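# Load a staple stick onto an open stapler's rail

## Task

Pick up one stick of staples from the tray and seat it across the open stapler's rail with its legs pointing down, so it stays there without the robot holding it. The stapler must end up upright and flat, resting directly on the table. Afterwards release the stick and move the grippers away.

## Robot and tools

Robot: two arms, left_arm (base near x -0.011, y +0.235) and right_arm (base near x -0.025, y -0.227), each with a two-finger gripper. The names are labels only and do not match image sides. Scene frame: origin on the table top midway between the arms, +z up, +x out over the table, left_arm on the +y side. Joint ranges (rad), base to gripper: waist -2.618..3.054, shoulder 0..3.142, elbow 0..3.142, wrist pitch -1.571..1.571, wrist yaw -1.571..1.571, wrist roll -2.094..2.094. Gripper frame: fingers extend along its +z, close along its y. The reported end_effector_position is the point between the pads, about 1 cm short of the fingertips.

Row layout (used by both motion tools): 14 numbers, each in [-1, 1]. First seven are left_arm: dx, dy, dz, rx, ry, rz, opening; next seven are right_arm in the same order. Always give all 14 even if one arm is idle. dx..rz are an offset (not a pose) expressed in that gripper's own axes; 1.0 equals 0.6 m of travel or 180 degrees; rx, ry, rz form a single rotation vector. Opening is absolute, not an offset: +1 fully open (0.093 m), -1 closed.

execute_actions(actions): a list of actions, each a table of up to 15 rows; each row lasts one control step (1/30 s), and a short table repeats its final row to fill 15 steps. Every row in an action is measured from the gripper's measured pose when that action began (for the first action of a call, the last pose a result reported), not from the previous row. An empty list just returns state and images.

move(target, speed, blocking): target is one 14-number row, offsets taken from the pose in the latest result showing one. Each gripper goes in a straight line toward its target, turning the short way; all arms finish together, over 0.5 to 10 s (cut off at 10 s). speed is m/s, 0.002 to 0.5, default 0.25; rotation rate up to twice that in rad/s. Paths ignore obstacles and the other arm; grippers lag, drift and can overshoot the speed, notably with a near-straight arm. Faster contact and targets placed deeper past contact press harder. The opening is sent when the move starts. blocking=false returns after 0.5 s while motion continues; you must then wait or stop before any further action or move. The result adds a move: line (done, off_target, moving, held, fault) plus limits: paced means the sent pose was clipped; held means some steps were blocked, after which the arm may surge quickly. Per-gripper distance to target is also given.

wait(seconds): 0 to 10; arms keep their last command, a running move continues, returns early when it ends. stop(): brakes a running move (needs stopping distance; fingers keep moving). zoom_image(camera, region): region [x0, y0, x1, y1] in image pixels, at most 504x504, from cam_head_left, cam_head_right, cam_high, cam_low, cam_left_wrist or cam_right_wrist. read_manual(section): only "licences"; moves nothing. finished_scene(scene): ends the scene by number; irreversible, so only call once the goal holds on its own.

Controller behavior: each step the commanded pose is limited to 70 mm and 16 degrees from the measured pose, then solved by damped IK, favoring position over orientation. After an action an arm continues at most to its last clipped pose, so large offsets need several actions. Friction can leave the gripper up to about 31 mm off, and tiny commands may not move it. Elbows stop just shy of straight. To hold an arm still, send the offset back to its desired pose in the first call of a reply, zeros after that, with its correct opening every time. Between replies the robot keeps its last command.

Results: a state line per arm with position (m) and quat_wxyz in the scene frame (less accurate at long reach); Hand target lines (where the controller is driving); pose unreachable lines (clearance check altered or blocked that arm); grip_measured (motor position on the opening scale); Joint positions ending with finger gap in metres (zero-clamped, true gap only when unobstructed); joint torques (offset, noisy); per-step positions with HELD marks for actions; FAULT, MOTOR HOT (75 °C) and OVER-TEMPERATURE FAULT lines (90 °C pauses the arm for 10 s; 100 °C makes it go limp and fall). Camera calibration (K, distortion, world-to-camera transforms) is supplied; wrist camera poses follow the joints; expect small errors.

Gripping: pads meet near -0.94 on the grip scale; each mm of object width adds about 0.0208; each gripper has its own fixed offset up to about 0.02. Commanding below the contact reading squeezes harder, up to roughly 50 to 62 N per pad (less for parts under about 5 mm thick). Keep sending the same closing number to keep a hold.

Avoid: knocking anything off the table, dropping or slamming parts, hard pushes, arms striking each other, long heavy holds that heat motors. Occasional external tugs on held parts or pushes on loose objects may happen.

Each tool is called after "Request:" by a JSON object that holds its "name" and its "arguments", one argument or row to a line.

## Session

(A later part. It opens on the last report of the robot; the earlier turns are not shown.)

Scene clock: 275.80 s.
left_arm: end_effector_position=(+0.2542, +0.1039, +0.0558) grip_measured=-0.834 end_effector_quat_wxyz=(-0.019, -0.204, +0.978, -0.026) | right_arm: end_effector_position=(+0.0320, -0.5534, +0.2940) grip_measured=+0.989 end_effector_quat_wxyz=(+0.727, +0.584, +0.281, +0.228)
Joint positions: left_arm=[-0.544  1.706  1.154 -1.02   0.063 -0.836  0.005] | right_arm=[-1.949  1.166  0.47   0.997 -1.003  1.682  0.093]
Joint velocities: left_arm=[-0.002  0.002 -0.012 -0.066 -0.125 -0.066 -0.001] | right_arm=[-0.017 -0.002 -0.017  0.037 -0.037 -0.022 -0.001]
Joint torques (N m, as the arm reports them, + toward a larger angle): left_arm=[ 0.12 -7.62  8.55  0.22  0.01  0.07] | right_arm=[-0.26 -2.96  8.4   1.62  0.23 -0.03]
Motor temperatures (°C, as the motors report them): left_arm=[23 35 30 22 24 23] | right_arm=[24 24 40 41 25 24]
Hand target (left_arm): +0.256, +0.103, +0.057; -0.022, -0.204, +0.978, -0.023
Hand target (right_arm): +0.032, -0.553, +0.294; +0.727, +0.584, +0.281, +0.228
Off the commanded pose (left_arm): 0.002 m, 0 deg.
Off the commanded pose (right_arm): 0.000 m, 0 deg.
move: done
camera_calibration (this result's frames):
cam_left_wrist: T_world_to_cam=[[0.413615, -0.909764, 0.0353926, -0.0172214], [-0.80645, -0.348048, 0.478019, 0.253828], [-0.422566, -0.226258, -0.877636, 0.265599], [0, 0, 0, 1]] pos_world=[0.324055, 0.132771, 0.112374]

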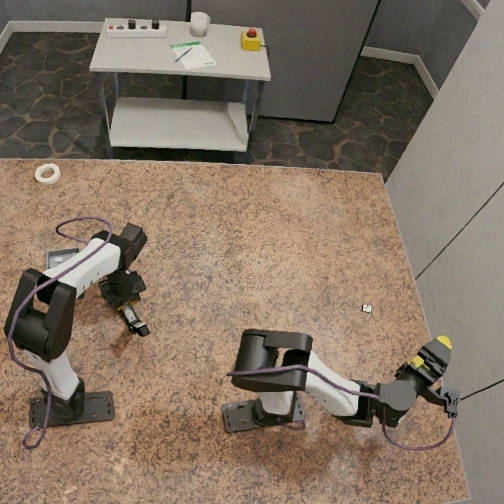

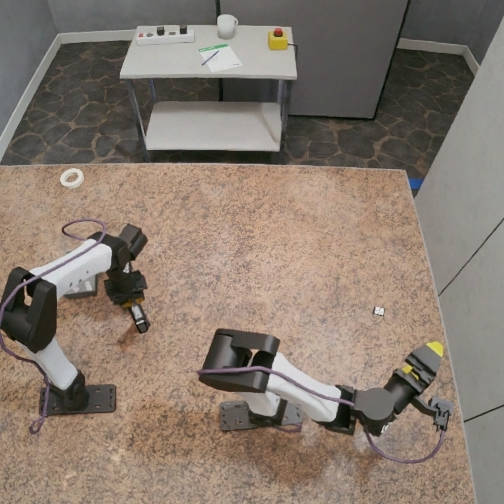

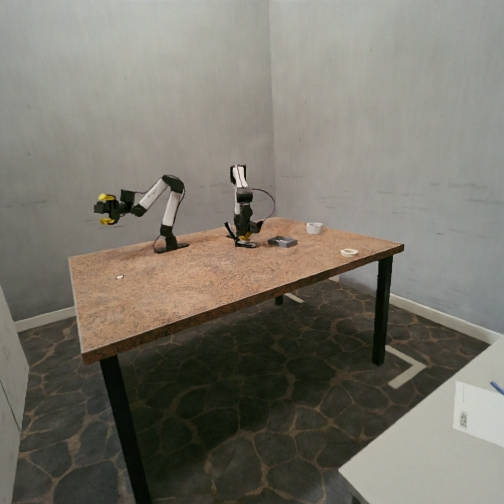

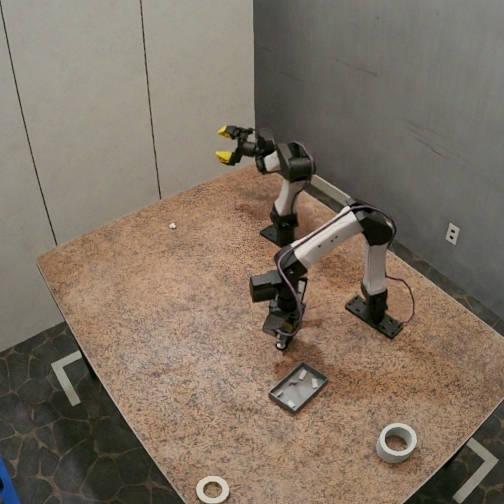

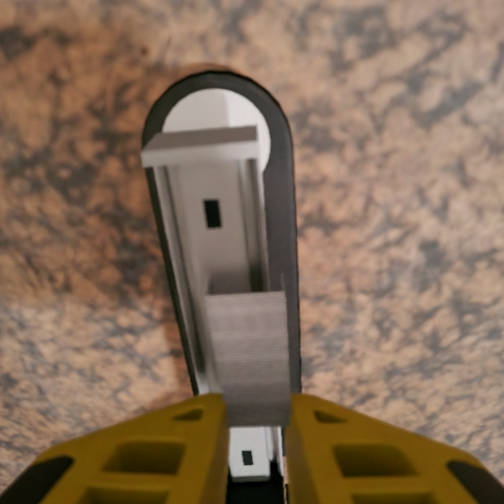

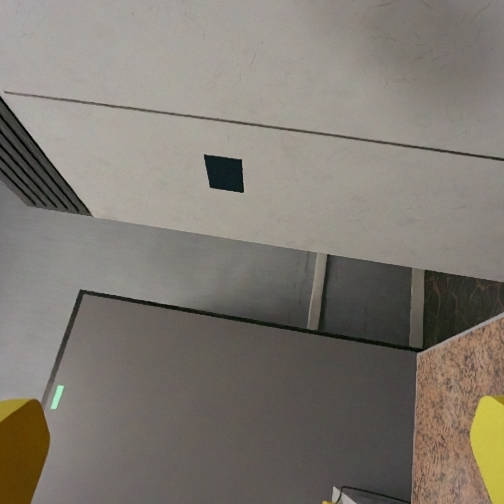

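Request:
{"name": "move", "arguments": {
  "target": [0.007,0.009,0.016,0,0,0,-0.85,0,0,0,0,0,0,1],
  "speed": 0.05
}}

Scene clock: 285.87 s.
left_arm: end_effector_position=(+0.2481, +0.1066, +0.0460) grip_measured=-0.834 end_effector_quat_wxyz=(-0.024, -0.205, +0.978, -0.022) | right_arm: end_effector_position=(+0.0320, -0.5534, +0.2940) grip_measured=+0.989 end_effector_quat_wxyz=(+0.727, +0.584, +0.281, +0.228)
Joint positions: left_arm=[-0.544  1.706  1.113 -0.992  0.063 -0.836  0.005] | right_arm=[-1.949  1.166  0.47   0.997 -1.003  1.682  0.093]
Joint velocities: left_arm=[-0.012 -0.012 -0.002  0.081  0.007  0.022  0.   ] | right_arm=[-0.017 -0.002  0.002 -0.037 -0.022 -0.081 -0.001]
Joint torques (N m, as the arm reports them, + toward a larger angle): left_arm=[ 0.09 -9.8   5.59  0.34 -0.01  0.04] | right_arm=[-0.36 -3.    8.36  1.6   0.23 -0.04]
Motor temperatures (°C, as the motors report them): left_arm=[23 35 31 22 24 23] | right_arm=[24 24 41 41 25 24]
Hand target (left_arm): +0.248, +0.107, +0.046; -0.019, -0.204, +0.978, -0.025
Hand target (right_arm): +0.032, -0.553, +0.294; +0.727, +0.584, +0.281, +0.228
Off the commanded pose (left_arm): 0.000 m, 1 deg.
Off the commanded pose (right_arm): 0.000 m, 0 deg.
move: done
camera_calibration (this result's frames):
cam_left_wrist: T_world_to_cam=[[0.413993, -0.909935, 0.0250683, -0.0115075], [-0.800417, -0.350774, 0.486097, 0.253032], [-0.433524, -0.221306, -0.873545, 0.257058], [0, 0, 0, 1]] pos_world=[0.318736, 0.135174, 0.101842]

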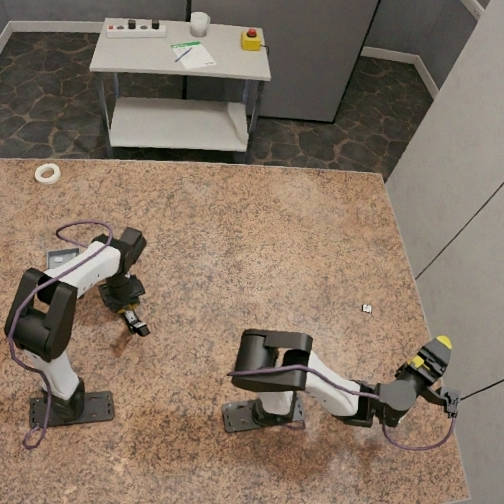

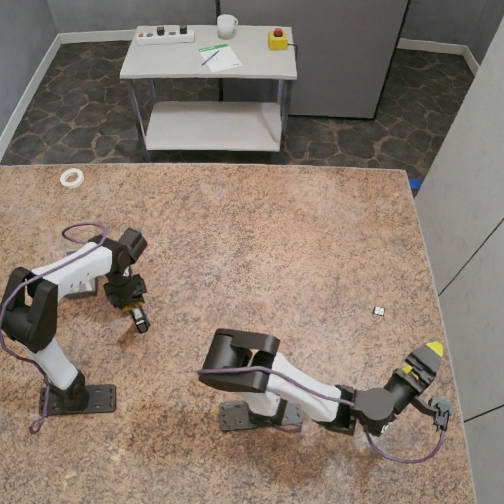

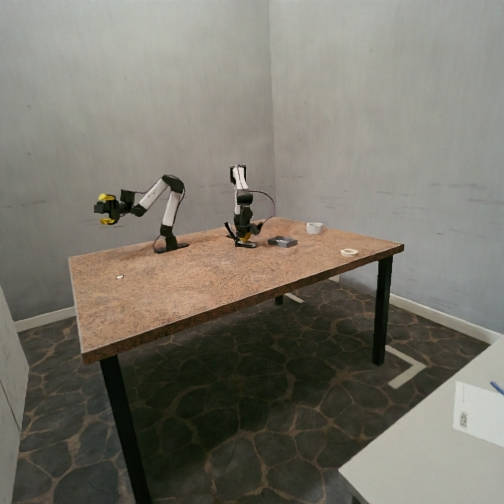

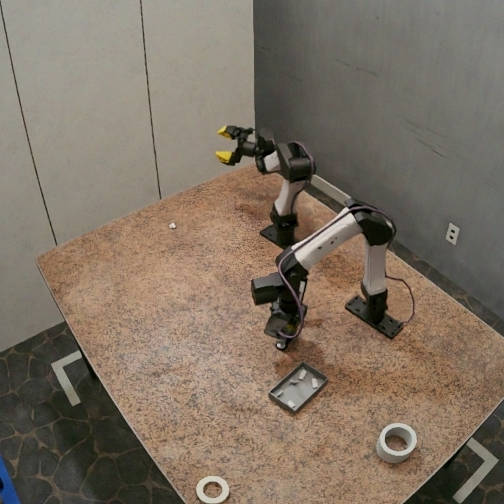

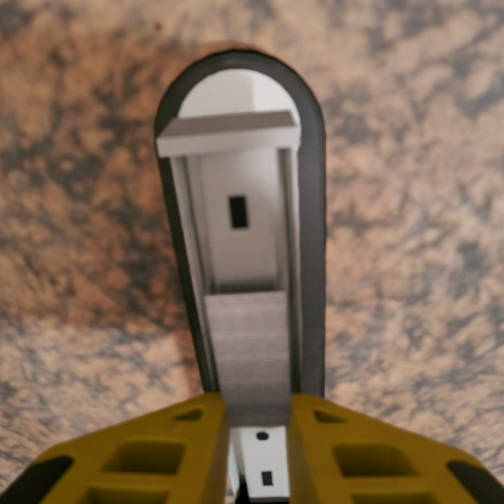

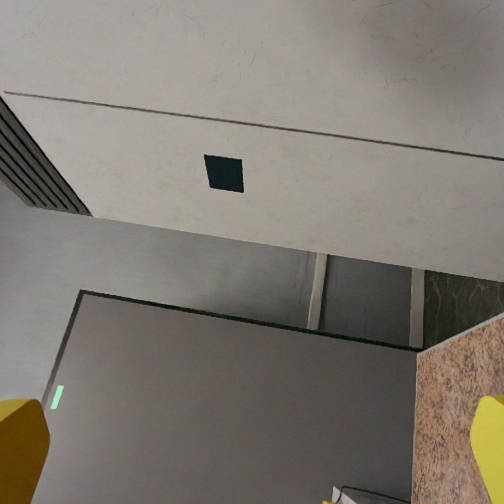

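Looks centred. Descend.

Request:
{"name": "move", "arguments": {
  "target": [0,0,0.03,0,0,0,-0.85,0,0,0,0,0,0,1],
  "speed": 0.03
}}

Request:
{"name": "zoom_image", "arguments": {
  "camera": "cam_left_wrist",
  "region": [150, 200, 350, 450]
}}

Request:
{"name": "zoom_image", "arguments": {
  "camera": "cam_high",
  "region": [225, 225, 265, 255]
}}

Scene clock: 291.83 s.
left_arm: end_effector_position=(+0.2513, +0.1049, +0.0434) grip_measured=-0.834 end_effector_quat_wxyz=(-0.017, -0.204, +0.978, -0.028) | right_arm: end_effector_position=(+0.0320, -0.5534, +0.2940) grip_measured=+0.989 end_effector_quat_wxyz=(+0.727, +0.584, +0.281, +0.228)
Joint positions: left_arm=[-0.544  1.706  1.102 -0.962  0.065 -0.836  0.005] | right_arm=[-1.949  1.166  0.47   0.997 -1.003  1.682  0.093]
Joint velocities: left_arm=[-0.007  0.012  0.002 -0.007 -0.007 -0.037 -0.   ] | right_arm=[-0.002  0.002 -0.007  0.037 -0.007 -0.051 -0.001]
Joint torques (N m, as the arm reports them, + toward a larger angle): left_arm=[-0.08 -6.26  3.43  0.67 -0.01  0.03] | right_arm=[-0.44 -2.97  8.52  1.64  0.27 -0.02]
Motor temperatures (°C, as the motors report them): left_arm=[23 35 30 22 24 23] | right_arm=[24 24 41 41 25 24]
Hand target (left_arm): +0.247, +0.106, +0.029; -0.025, -0.204, +0.978, -0.021
Hand target (right_arm): +0.032, -0.553, +0.294; +0.727, +0.584, +0.281, +0.228
Off the commanded pose (left_arm): 0.016 m, 1 deg.
Off the commanded pose (right_arm): 0.000 m, 0 deg.
move: off_target (left_arm)
camera_calibration (this result's frames):
cam_left_wrist: T_world_to_cam=[[0.413455, -0.909616, 0.0406622, -0.0149644], [-0.808398, -0.346165, 0.47609, 0.258179], [-0.418983, -0.229713, -0.878456, 0.2532], [0, 0, 0, 1]] pos_world=[0.320985, 0.133924, 0.100117]

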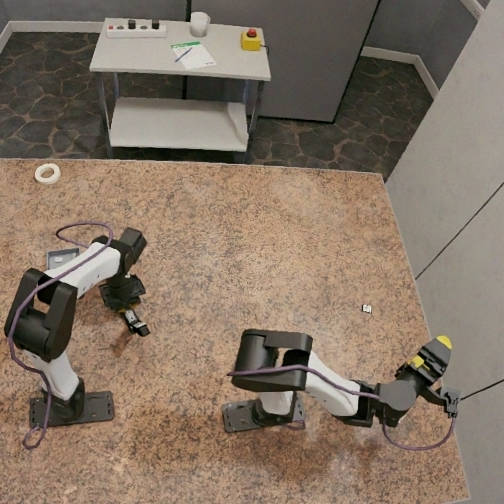

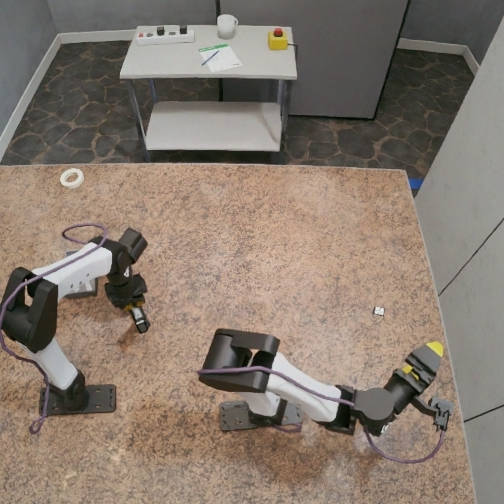

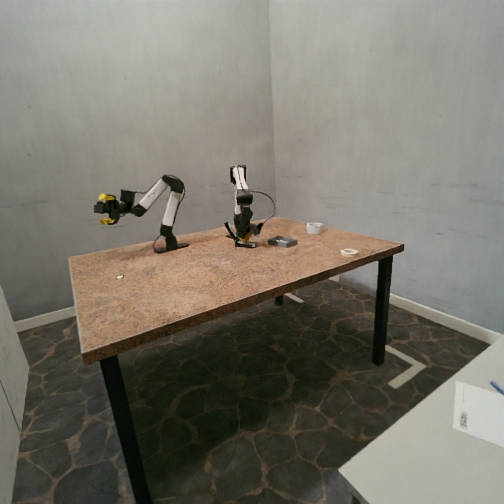

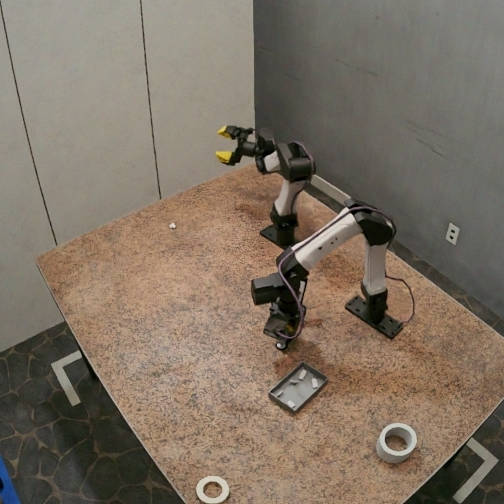

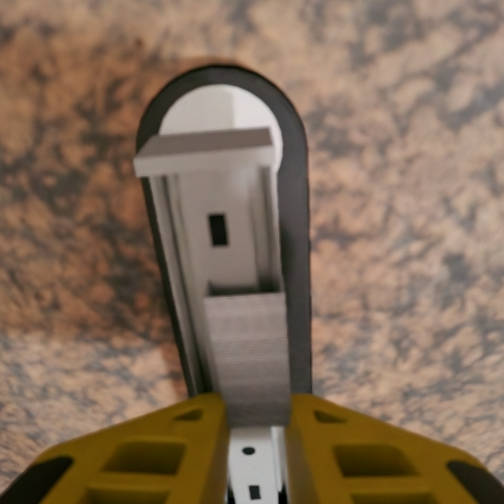

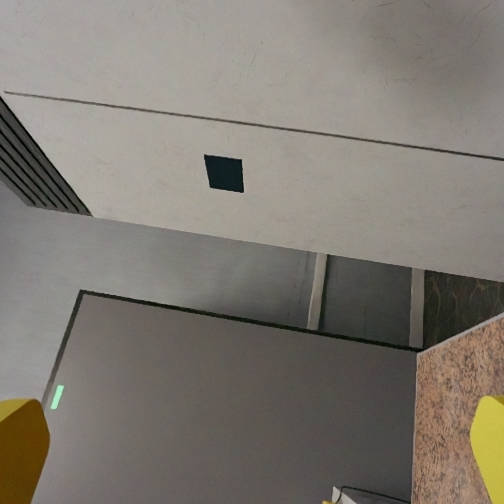

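Region (150, 200, 350, 450) of cam_left_wrist's 504x504 image, scaled by 2.016, with more detail than that image has; it fills the left 403 columns of this view, and the rest is white.

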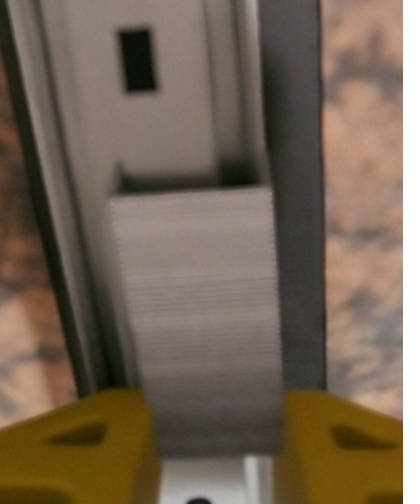

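Region (225, 225, 265, 255) of cam_high's 504x504 image, scaled by 12.600, with more detail than that image has; it fills the top 378 rows of this view, and the rest is white.

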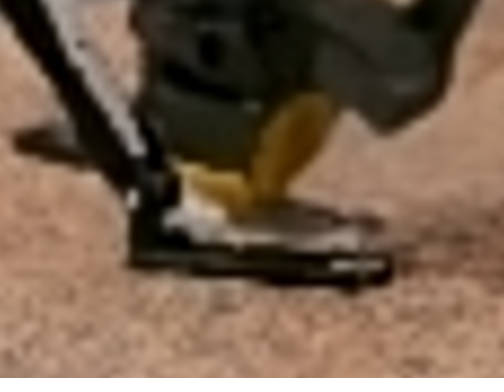

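Request:
{"name": "move", "arguments": {
  "target": [-0.005,-0.005,-0.025,0,0,0,-0.85,0,0,0,0,0,0,1],
  "speed": 0.05
}}

Scene clock: 301.77 s.
left_arm: end_effector_position=(+0.2516, +0.1034, +0.0535) grip_measured=-0.834 end_effector_quat_wxyz=(-0.023, -0.204, +0.978, -0.028) | right_arm: end_effector_position=(+0.0320, -0.5534, +0.2940) grip_measured=+0.989 end_effector_quat_wxyz=(+0.727, +0.584, +0.281, +0.228)
Joint positions: left_arm=[-0.544  1.705  1.143 -1.014  0.072 -0.836  0.005] | right_arm=[-1.949  1.166  0.47   0.997 -1.003  1.682  0.093]
Joint velocities: left_arm=[ 0.002  0.002 -0.007 -0.037 -0.051 -0.066  0.001] | right_arm=[-0.017  0.007  0.017 -0.051 -0.037 -0.022 -0.001]
Joint torques (N m, as the arm reports them, + toward a larger angle): left_arm=[ 0.54 -8.95  8.46  0.24 -0.08  0.09] | right_arm=[-0.42 -3.02  8.34  1.64  0.24 -0.03]
Motor temperatures (°C, as the motors report them): left_arm=[23 34 30 23 24 23] | right_arm=[24 24 41 41 25 24]
Hand target (left_arm): +0.256, +0.104, +0.058; -0.017, -0.204, +0.978, -0.028
Hand target (right_arm): +0.032, -0.553, +0.294; +0.727, +0.584, +0.281, +0.228
Off the commanded pose (left_arm): 0.006 m, 1 deg.
Off the commanded pose (right_arm): 0.000 m, 0 deg.
move: done
camera_calibration (this result's frames):
cam_left_wrist: T_world_to_cam=[[0.413919, -0.909532, 0.0377298, -0.0167453], [-0.802688, -0.345118, 0.4864, 0.25104], [-0.429375, -0.231615, -0.872921, 0.264383], [0, 0, 0, 1]] pos_world=[0.321957, 0.132643, 0.109312]

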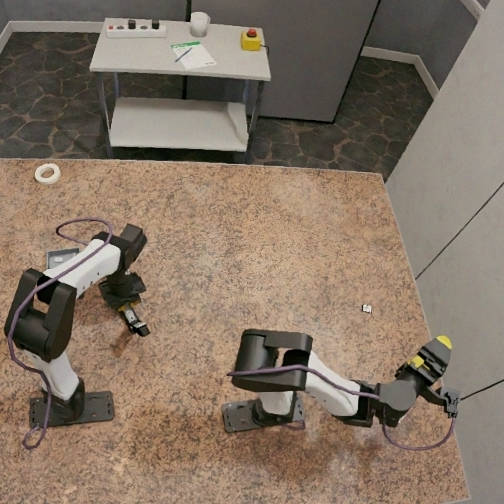

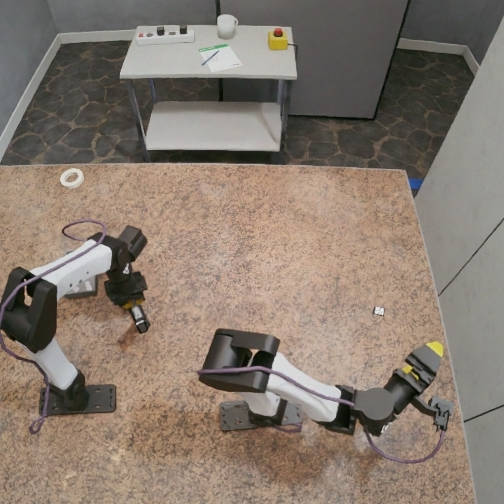

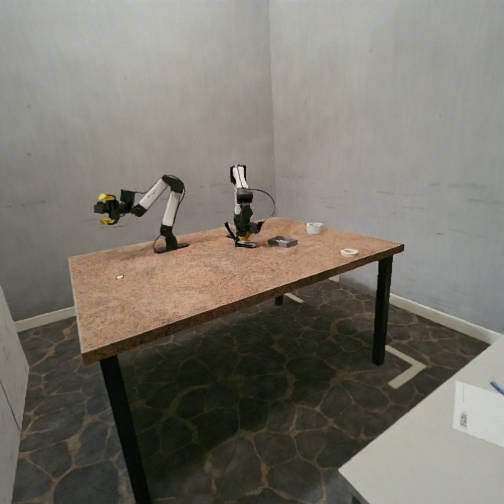

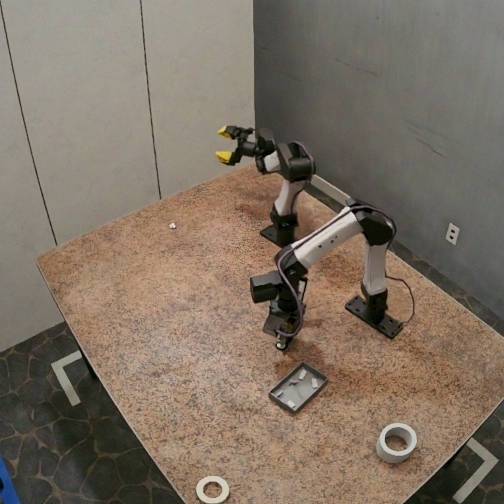

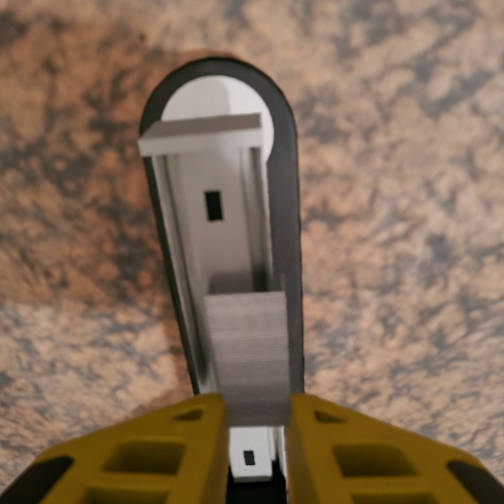

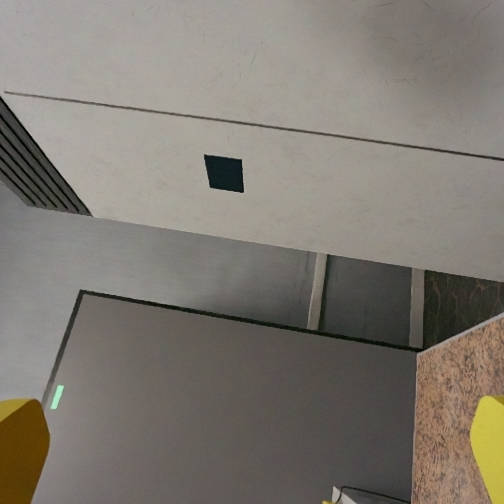

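Request:
{"name": "move", "arguments": {
  "target": [0.006,0.0078,0.015,0,0,0,-0.85,0,0,0,0,0,0,1],
  "speed": 0.05
}}

Request:
{"name": "zoom_image", "arguments": {
  "camera": "cam_left_wrist",
  "region": [150, 200, 350, 450]
}}

Scene clock: 309.43 s.
left_arm: end_effector_position=(+0.2468, +0.1056, +0.0451) grip_measured=-0.834 end_effector_quat_wxyz=(-0.027, -0.205, +0.978, -0.025) | right_arm: end_effector_position=(+0.0320, -0.5534, +0.2940) grip_measured=+0.989 end_effector_quat_wxyz=(+0.727, +0.584, +0.281, +0.228)
Joint positions: left_arm=[-0.544  1.705  1.108 -0.989  0.072 -0.836  0.005] | right_arm=[-1.949  1.166  0.47   0.997 -1.003  1.682  0.093]
Joint velocities: left_arm=[ 0.007 -0.022  0.012  0.066 -0.022 -0.051  0.001] | right_arm=[ 0.002 -0.007 -0.007  0.037 -0.051 -0.066  0.   ]
Joint torques (N m, as the arm reports them, + toward a larger angle): left_arm=[ 0.15 -9.46  5.55  0.37  0.    0.07] | right_arm=[-0.24 -3.05  8.43  1.64  0.24 -0.05]
Motor temperatures (°C, as the motors report them): left_arm=[23 35 30 22 24 23] | right_arm=[24 24 41 41 25 24]
Hand target (left_arm): +0.246, +0.106, +0.045; -0.023, -0.204, +0.978, -0.028
Hand target (right_arm): +0.032, -0.553, +0.294; +0.727, +0.584, +0.281, +0.228
Off the commanded pose (left_arm): 0.001 m, 1 deg.
Off the commanded pose (right_arm): 0.000 m, 0 deg.
move: done
camera_calibration (this result's frames):
cam_left_wrist: T_world_to_cam=[[0.414226, -0.90967, 0.030272, -0.0121384], [-0.798266, -0.347117, 0.492221, 0.250797], [-0.437251, -0.228056, -0.869944, 0.256968], [0, 0, 0, 1]] pos_world=[0.31759, 0.134617, 0.100468]

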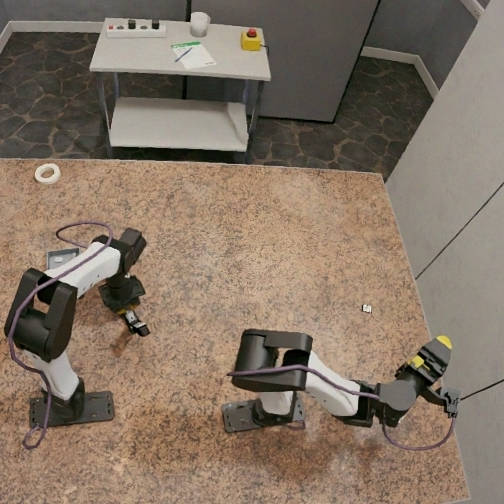

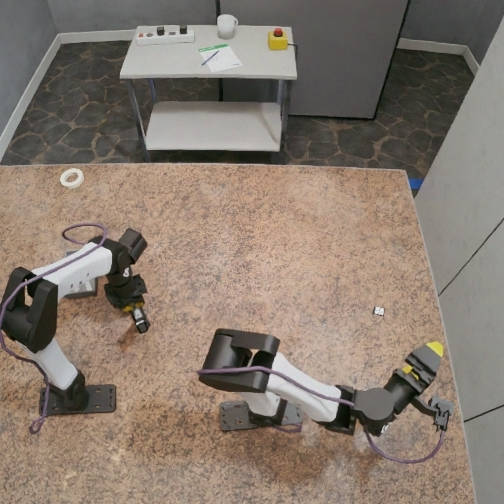

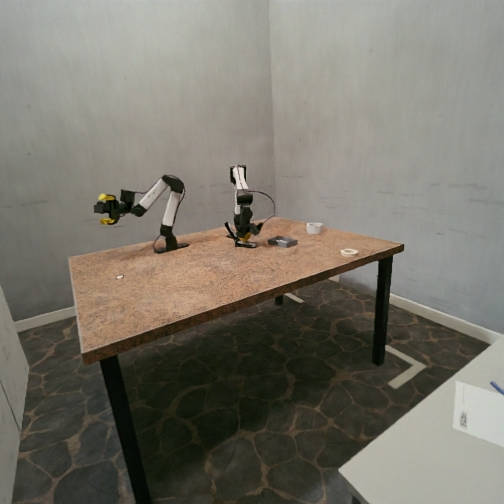

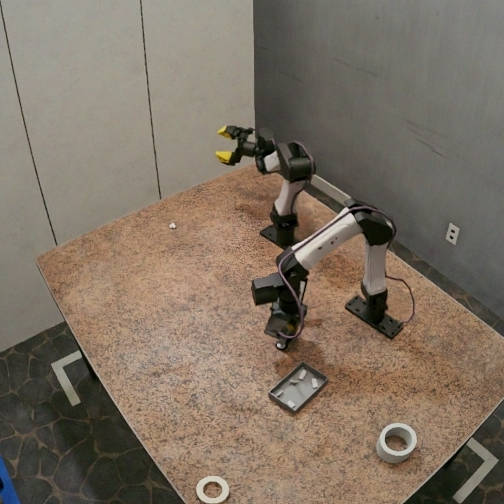

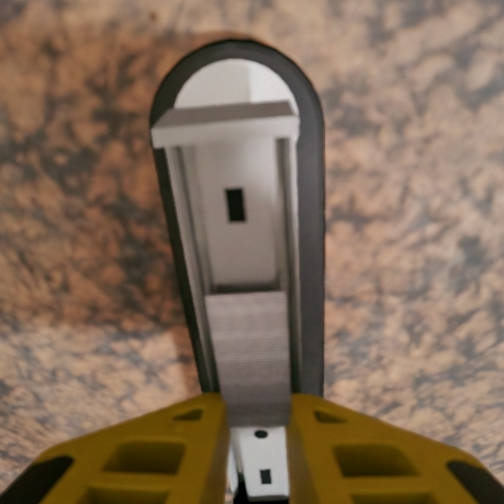

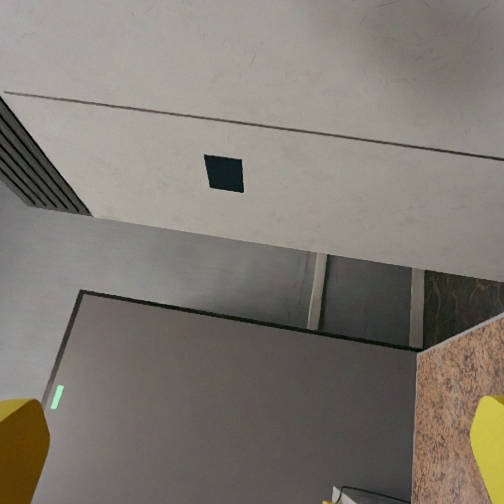

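Region (150, 200, 350, 450) of cam_left_wrist's 504x504 image, scaled by 2.016, with more detail than that image has; it fills the left 403 columns of this view, and the rest is white.

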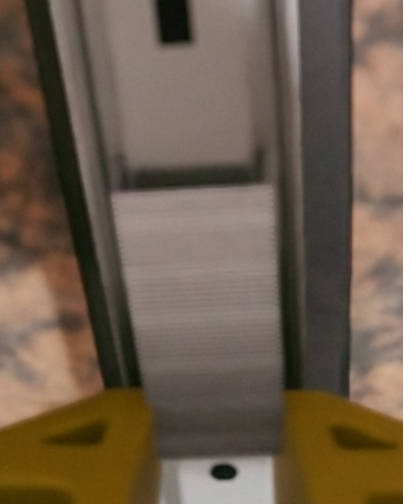

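Legs line up with the slots. Release slowly.

Request:
{"name": "execute_actions", "arguments": {
  "actions": [
    [[0,0,0,0,0,0,-0.7,0,0,0,0,0,0,1]],
    [[0,0,0,0,0,0,-0.62,0,0,0,0,0,0,1]],
    [[0,0,0,0,0,0,-0.5,0,0,0,0,0,0,1]]
  ]
}}

Request:
{"name": "move", "arguments": {
  "target": [-0.05,0,-0.1,0,0,0,-0.5,0,0,0,0,0,0,1],
  "speed": 0.1
}}

Request:
{"name": "zoom_image", "arguments": {
  "camera": "cam_left_wrist",
  "region": [100, 100, 400, 450]
}}

Scene clock: 318.03 s.
left_arm: end_effector_position=(+0.2475, +0.1053, +0.0451) grip_measured=-0.502 end_effector_quat_wxyz=(-0.026, -0.204, +0.978, -0.026) | right_arm: end_effector_position=(+0.0320, -0.5534, +0.2940) grip_measured=+0.989 end_effector_quat_wxyz=(+0.727, +0.584, +0.281, +0.228)
Joint positions: left_arm=[-0.544  1.705  1.108 -0.985  0.072 -0.836  0.021] | right_arm=[-1.949  1.166  0.47   0.997 -1.003  1.682  0.093]
Joint velocities: left_arm=[-0.012 -0.007 -0.017 -0.037 -0.022  0.007 -0.   ] | right_arm=[ 0.007 -0.012  0.017 -0.051 -0.022 -0.066  0.   ]
Joint torques (N m, as the arm reports them, + toward a larger angle): left_arm=[ 0.07 -8.51  6.83  0.29 -0.01  0.03] | right_arm=[-0.39 -3.01  8.39  1.61  0.26 -0.02]
Motor temperatures (°C, as the motors report them): left_arm=[23 35 30 22 24 23] | right_arm=[24 24 41 42 25 24]
Hand target (left_arm): +0.248, +0.105, +0.045; -0.026, -0.204, +0.978, -0.026
Hand target (right_arm): +0.032, -0.553, +0.294; +0.727, +0.584, +0.281, +0.228
Off the commanded pose (left_arm): 0.000 m, 0 deg.
Off the commanded pose (right_arm): 0.000 m, 0 deg.
Step readings (end_effector_position; steps 1 to 15: 1st action; 16 to 30: 2nd action; 31 to 45: 3rd action):
0: left_arm (+0.2475, +0.1053, +0.0451) | right_arm (+0.0320, -0.5534, +0.2940)
1: left_arm (+0.2475, +0.1053, +0.0451) | right_arm (+0.0320, -0.5534, +0.2940)
2: left_arm (+0.2475, +0.1053, +0.0451) | right_arm (+0.0320, -0.5534, +0.2940)
4: left_arm (+0.2475, +0.1053, +0.0451) | right_arm (+0.0320, -0.5534, +0.2940)
8: left_arm (+0.2475, +0.1053, +0.0451) | right_arm (+0.0320, -0.5534, +0.2940)
15: left_arm (+0.2475, +0.1053, +0.0451) | right_arm (+0.0320, -0.5534, +0.2940)
16: left_arm (+0.2475, +0.1053, +0.0451) | right_arm (+0.0320, -0.5534, +0.2940)
17: left_arm (+0.2475, +0.1053, +0.0451) | right_arm (+0.0320, -0.5534, +0.2940)
19: left_arm (+0.2475, +0.1053, +0.0451) | right_arm (+0.0320, -0.5534, +0.2940)
23: left_arm (+0.2475, +0.1053, +0.0451) | right_arm (+0.0320, -0.5534, +0.2940)
30: left_arm (+0.2475, +0.1053, +0.0451) | right_arm (+0.0320, -0.5534, +0.2940)
31: left_arm (+0.2475, +0.1053, +0.0451) | right_arm (+0.0320, -0.5534, +0.2940)
32: left_arm (+0.2475, +0.1053, +0.0451) | right_arm (+0.0320, -0.5534, +0.2940)
34: left_arm (+0.2475, +0.1053, +0.0451) | right_arm (+0.0320, -0.5534, +0.2940)
38: left_arm (+0.2475, +0.1053, +0.0451) | right_arm (+0.0320, -0.5534, +0.2940)
45: end_effector_position above
camera_calibration (this result's frames):
cam_left_wrist: T_world_to_cam=[[0.414127, -0.909626, 0.0328539, -0.0128596], [-0.799803, -0.346423, 0.490211, 0.251685], [-0.434528, -0.229287, -0.870984, 0.256714], [0, 0, 0, 1]] pos_world=[0.318174, 0.134353, 0.100637]

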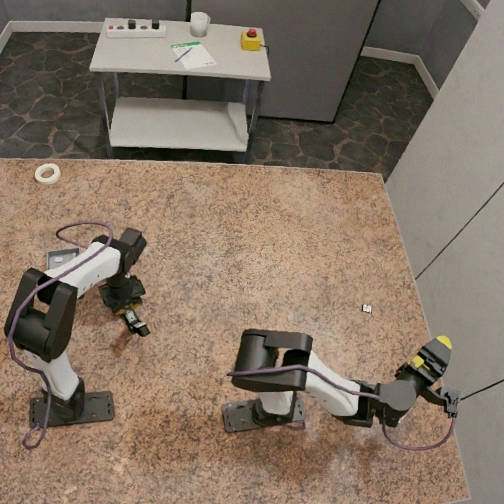

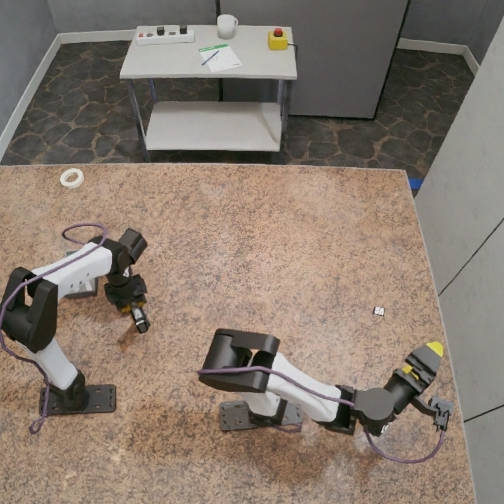

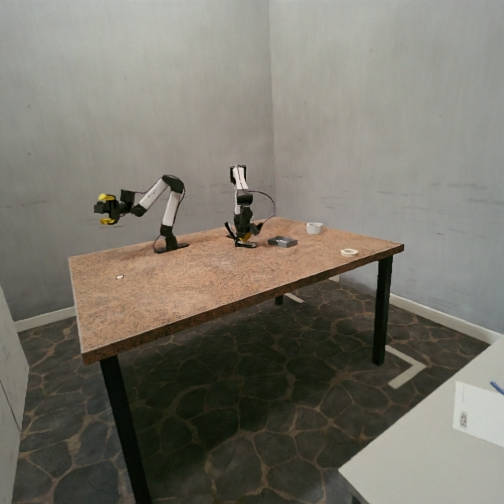

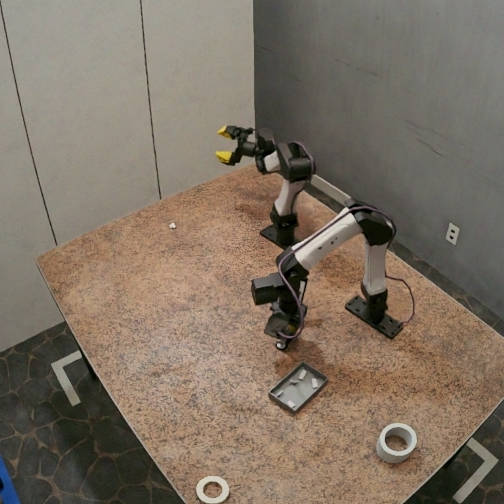

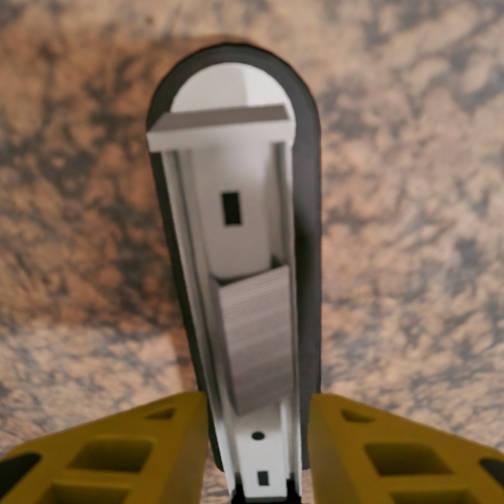

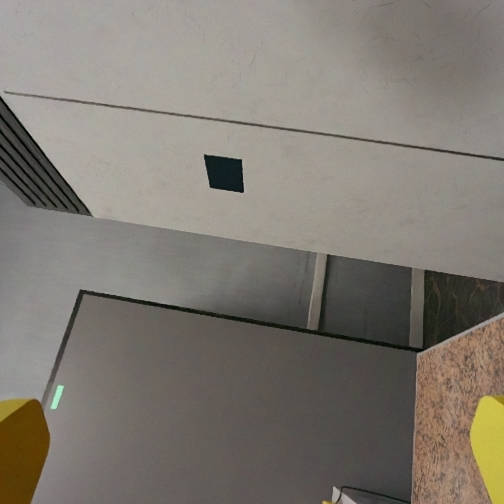

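Scene clock: 319.27 s.
left_arm: end_effector_position=(+0.2744, +0.1178, +0.1020) grip_measured=-0.502 end_effector_quat_wxyz=(-0.024, -0.204, +0.978, -0.027) | right_arm: end_effector_position=(+0.0320, -0.5534, +0.2940) grip_measured=+0.989 end_effector_quat_wxyz=(+0.727, +0.584, +0.281, +0.228)
Joint positions: left_arm=[-0.471  1.726  1.365 -1.223  0.072 -0.763  0.021] | right_arm=[-1.949  1.166  0.47   0.997 -1.003  1.682  0.093]
Joint velocities: left_arm=[ 0.002  0.007 -0.002 -0.037 -0.022 -0.022  0.   ] | right_arm=[-0.017  0.022  0.007  0.022 -0.051 -0.037 -0.   ]
Joint torques (N m, as the arm reports them, + toward a larger angle): left_arm=[ 1.02 -8.13  8.64  0.2  -0.04  0.15] | right_arm=[-0.25 -2.96  8.46  1.63  0.26  0.  ]
Motor temperatures (°C, as the motors report them): left_arm=[23 35 30 22 24 23] | right_arm=[24 24 41 42 25 24]
Hand target (left_arm): +0.278, +0.121, +0.103; -0.025, -0.204, +0.978, -0.025
Hand target (right_arm): +0.032, -0.553, +0.294; +0.727, +0.584, +0.281, +0.228
Off the commanded pose (left_arm): 0.004 m, 0 deg.
Off the commanded pose (right_arm): 0.000 m, 0 deg.
move: done
camera_calibration (this result's frames):
cam_left_wrist: T_world_to_cam=[[0.41385, -0.909626, 0.0361859, -0.0147177], [-0.801406, -0.345182, 0.488465, 0.250104], [-0.431829, -0.231151, -0.871833, 0.32032], [0, 0, 0, 1]] pos_world=[0.34485, 0.146986, 0.157631]

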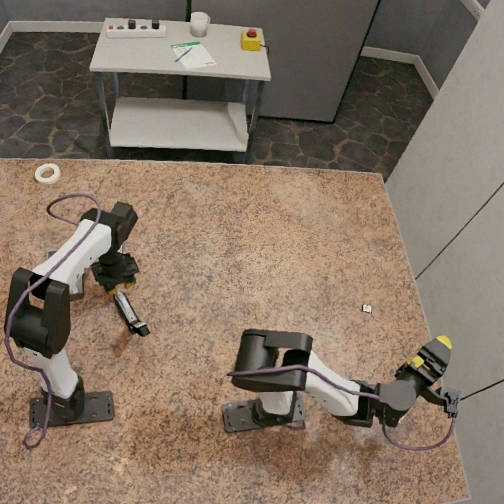

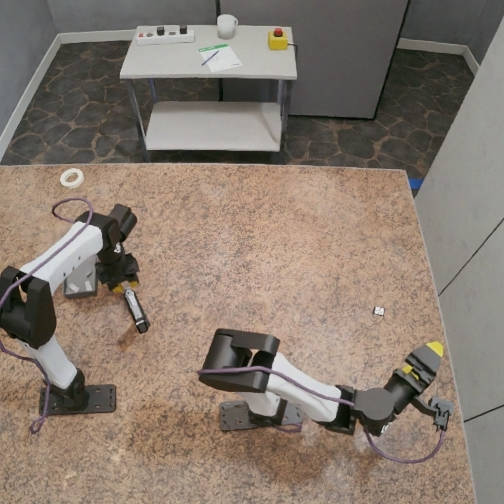

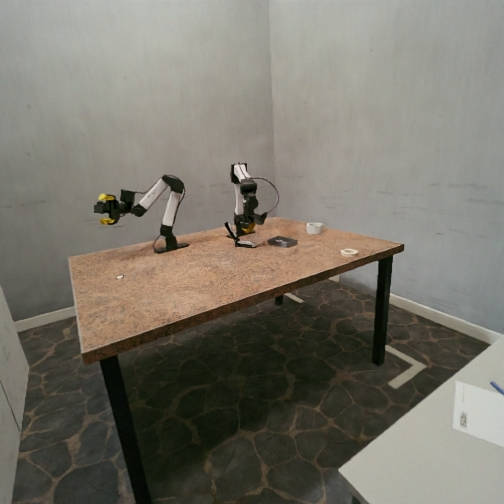

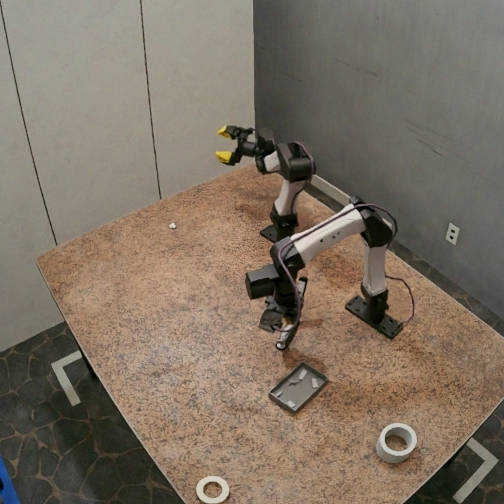

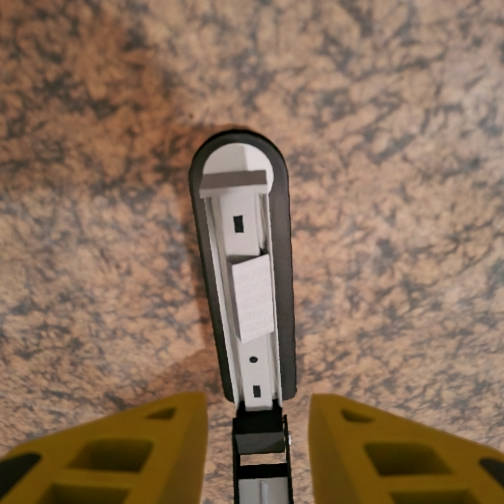

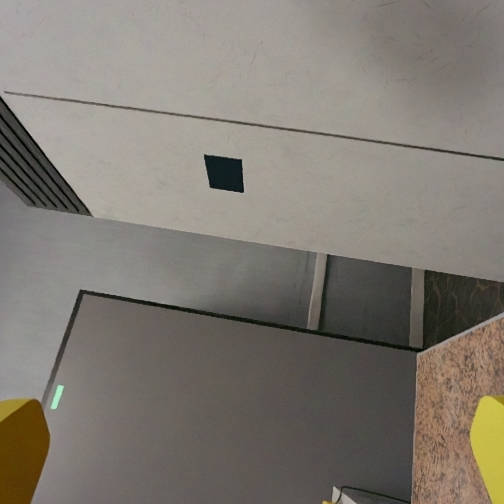

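Region (100, 100, 400, 450) of cam_left_wrist's 504x504 image, scaled by 1.440, with more detail than that image has; it fills the left 432 columns of this view, and the rest is white.

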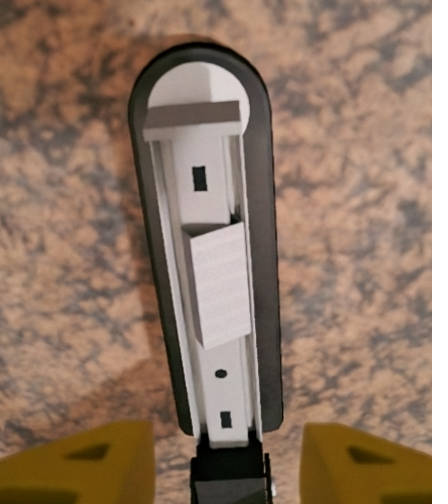

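Request:
{"name": "move", "arguments": {
  "target": [0.029,-0.002,0.073,0,0,0,-1,0,0,0,0,0,0,1],
  "speed": 0.08
}}

Scene clock: 342.67 s.
left_arm: end_effector_position=(+0.2595, +0.1101, +0.0592) grip_measured=-1.000 end_effector_quat_wxyz=(-0.028, -0.205, +0.978, -0.024) | right_arm: end_effector_position=(+0.0320, -0.5534, +0.2940) grip_measured=+0.989 end_effector_quat_wxyz=(+0.727, +0.584, +0.281, +0.228)
Joint positions: left_arm=[-0.512  1.726  1.192 -1.055  0.072 -0.806  0.   ] | right_arm=[-1.949  1.166  0.47   0.997 -1.003  1.682  0.093]
Joint velocities: left_arm=[-0.017  0.002 -0.007  0.022  0.037 -0.022  0.   ] | right_arm=[ 0.002 -0.007 -0.017 -0.022 -0.051 -0.11   0.001]
Joint torques (N m, as the arm reports them, + toward a larger angle): left_arm=[ -0.67 -10.01   5.65   0.36   0.02  -0.07] | right_arm=[-0.3  -3.14  8.48  1.62  0.28 -0.04]
Motor temperatures (°C, as the motors report them): left_arm=[23 35 32 22 24 23] | right_arm=[24 24 42 42 25 24]
Hand target (left_arm): +0.257, +0.107, +0.059; -0.025, -0.204, +0.978, -0.028
Hand target (right_arm): +0.032, -0.553, +0.294; +0.727, +0.584, +0.281, +0.228
Off the commanded pose (left_arm): 0.004 m, 1 deg.
Off the commanded pose (right_arm): 0.000 m, 0 deg.
move: done
camera_calibration (this result's frames):
cam_left_wrist: T_world_to_cam=[[0.415067, -0.909333, 0.0288541, -0.0139159], [-0.796795, -0.348025, 0.49396, 0.25518], [-0.439132, -0.228017, -0.869006, 0.276204], [0, 0, 0, 1]] pos_world=[0.330392, 0.139134, 0.114376]

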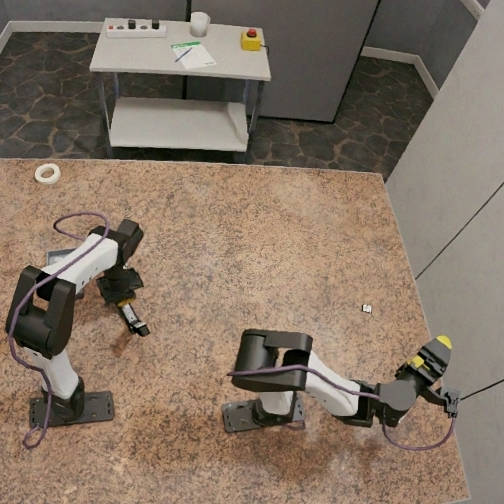

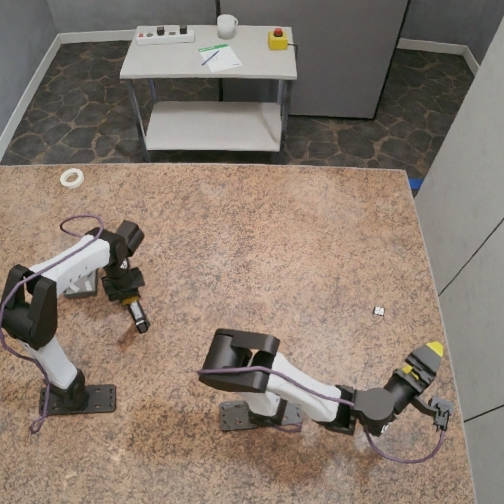

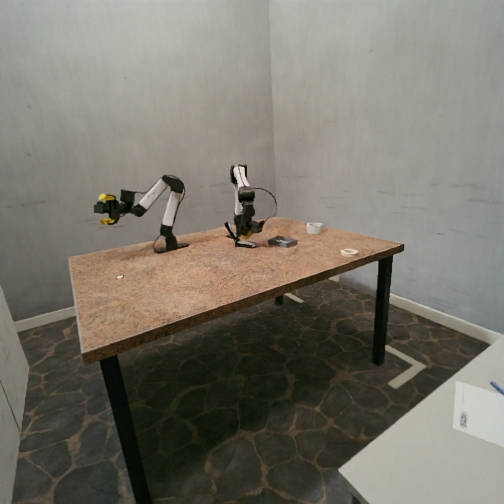

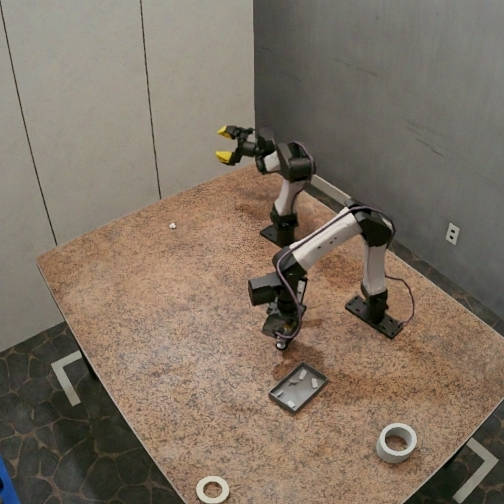

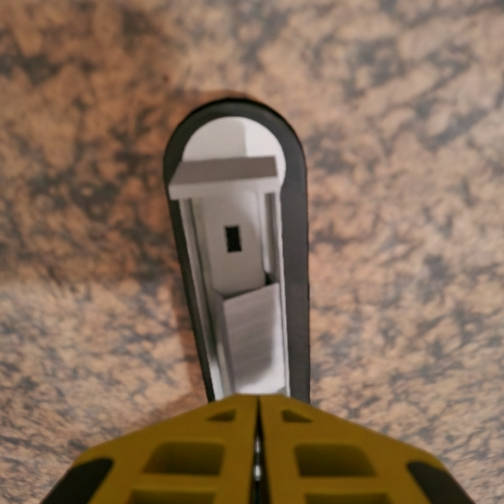

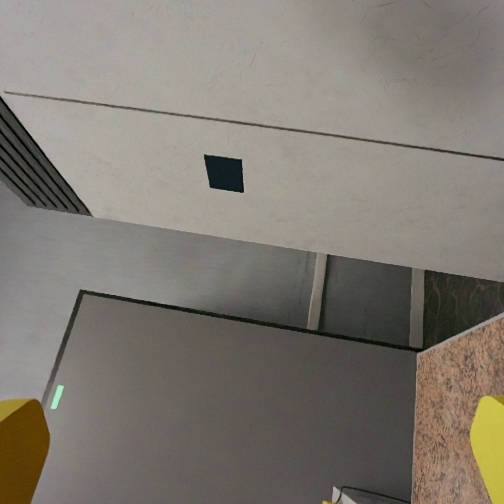

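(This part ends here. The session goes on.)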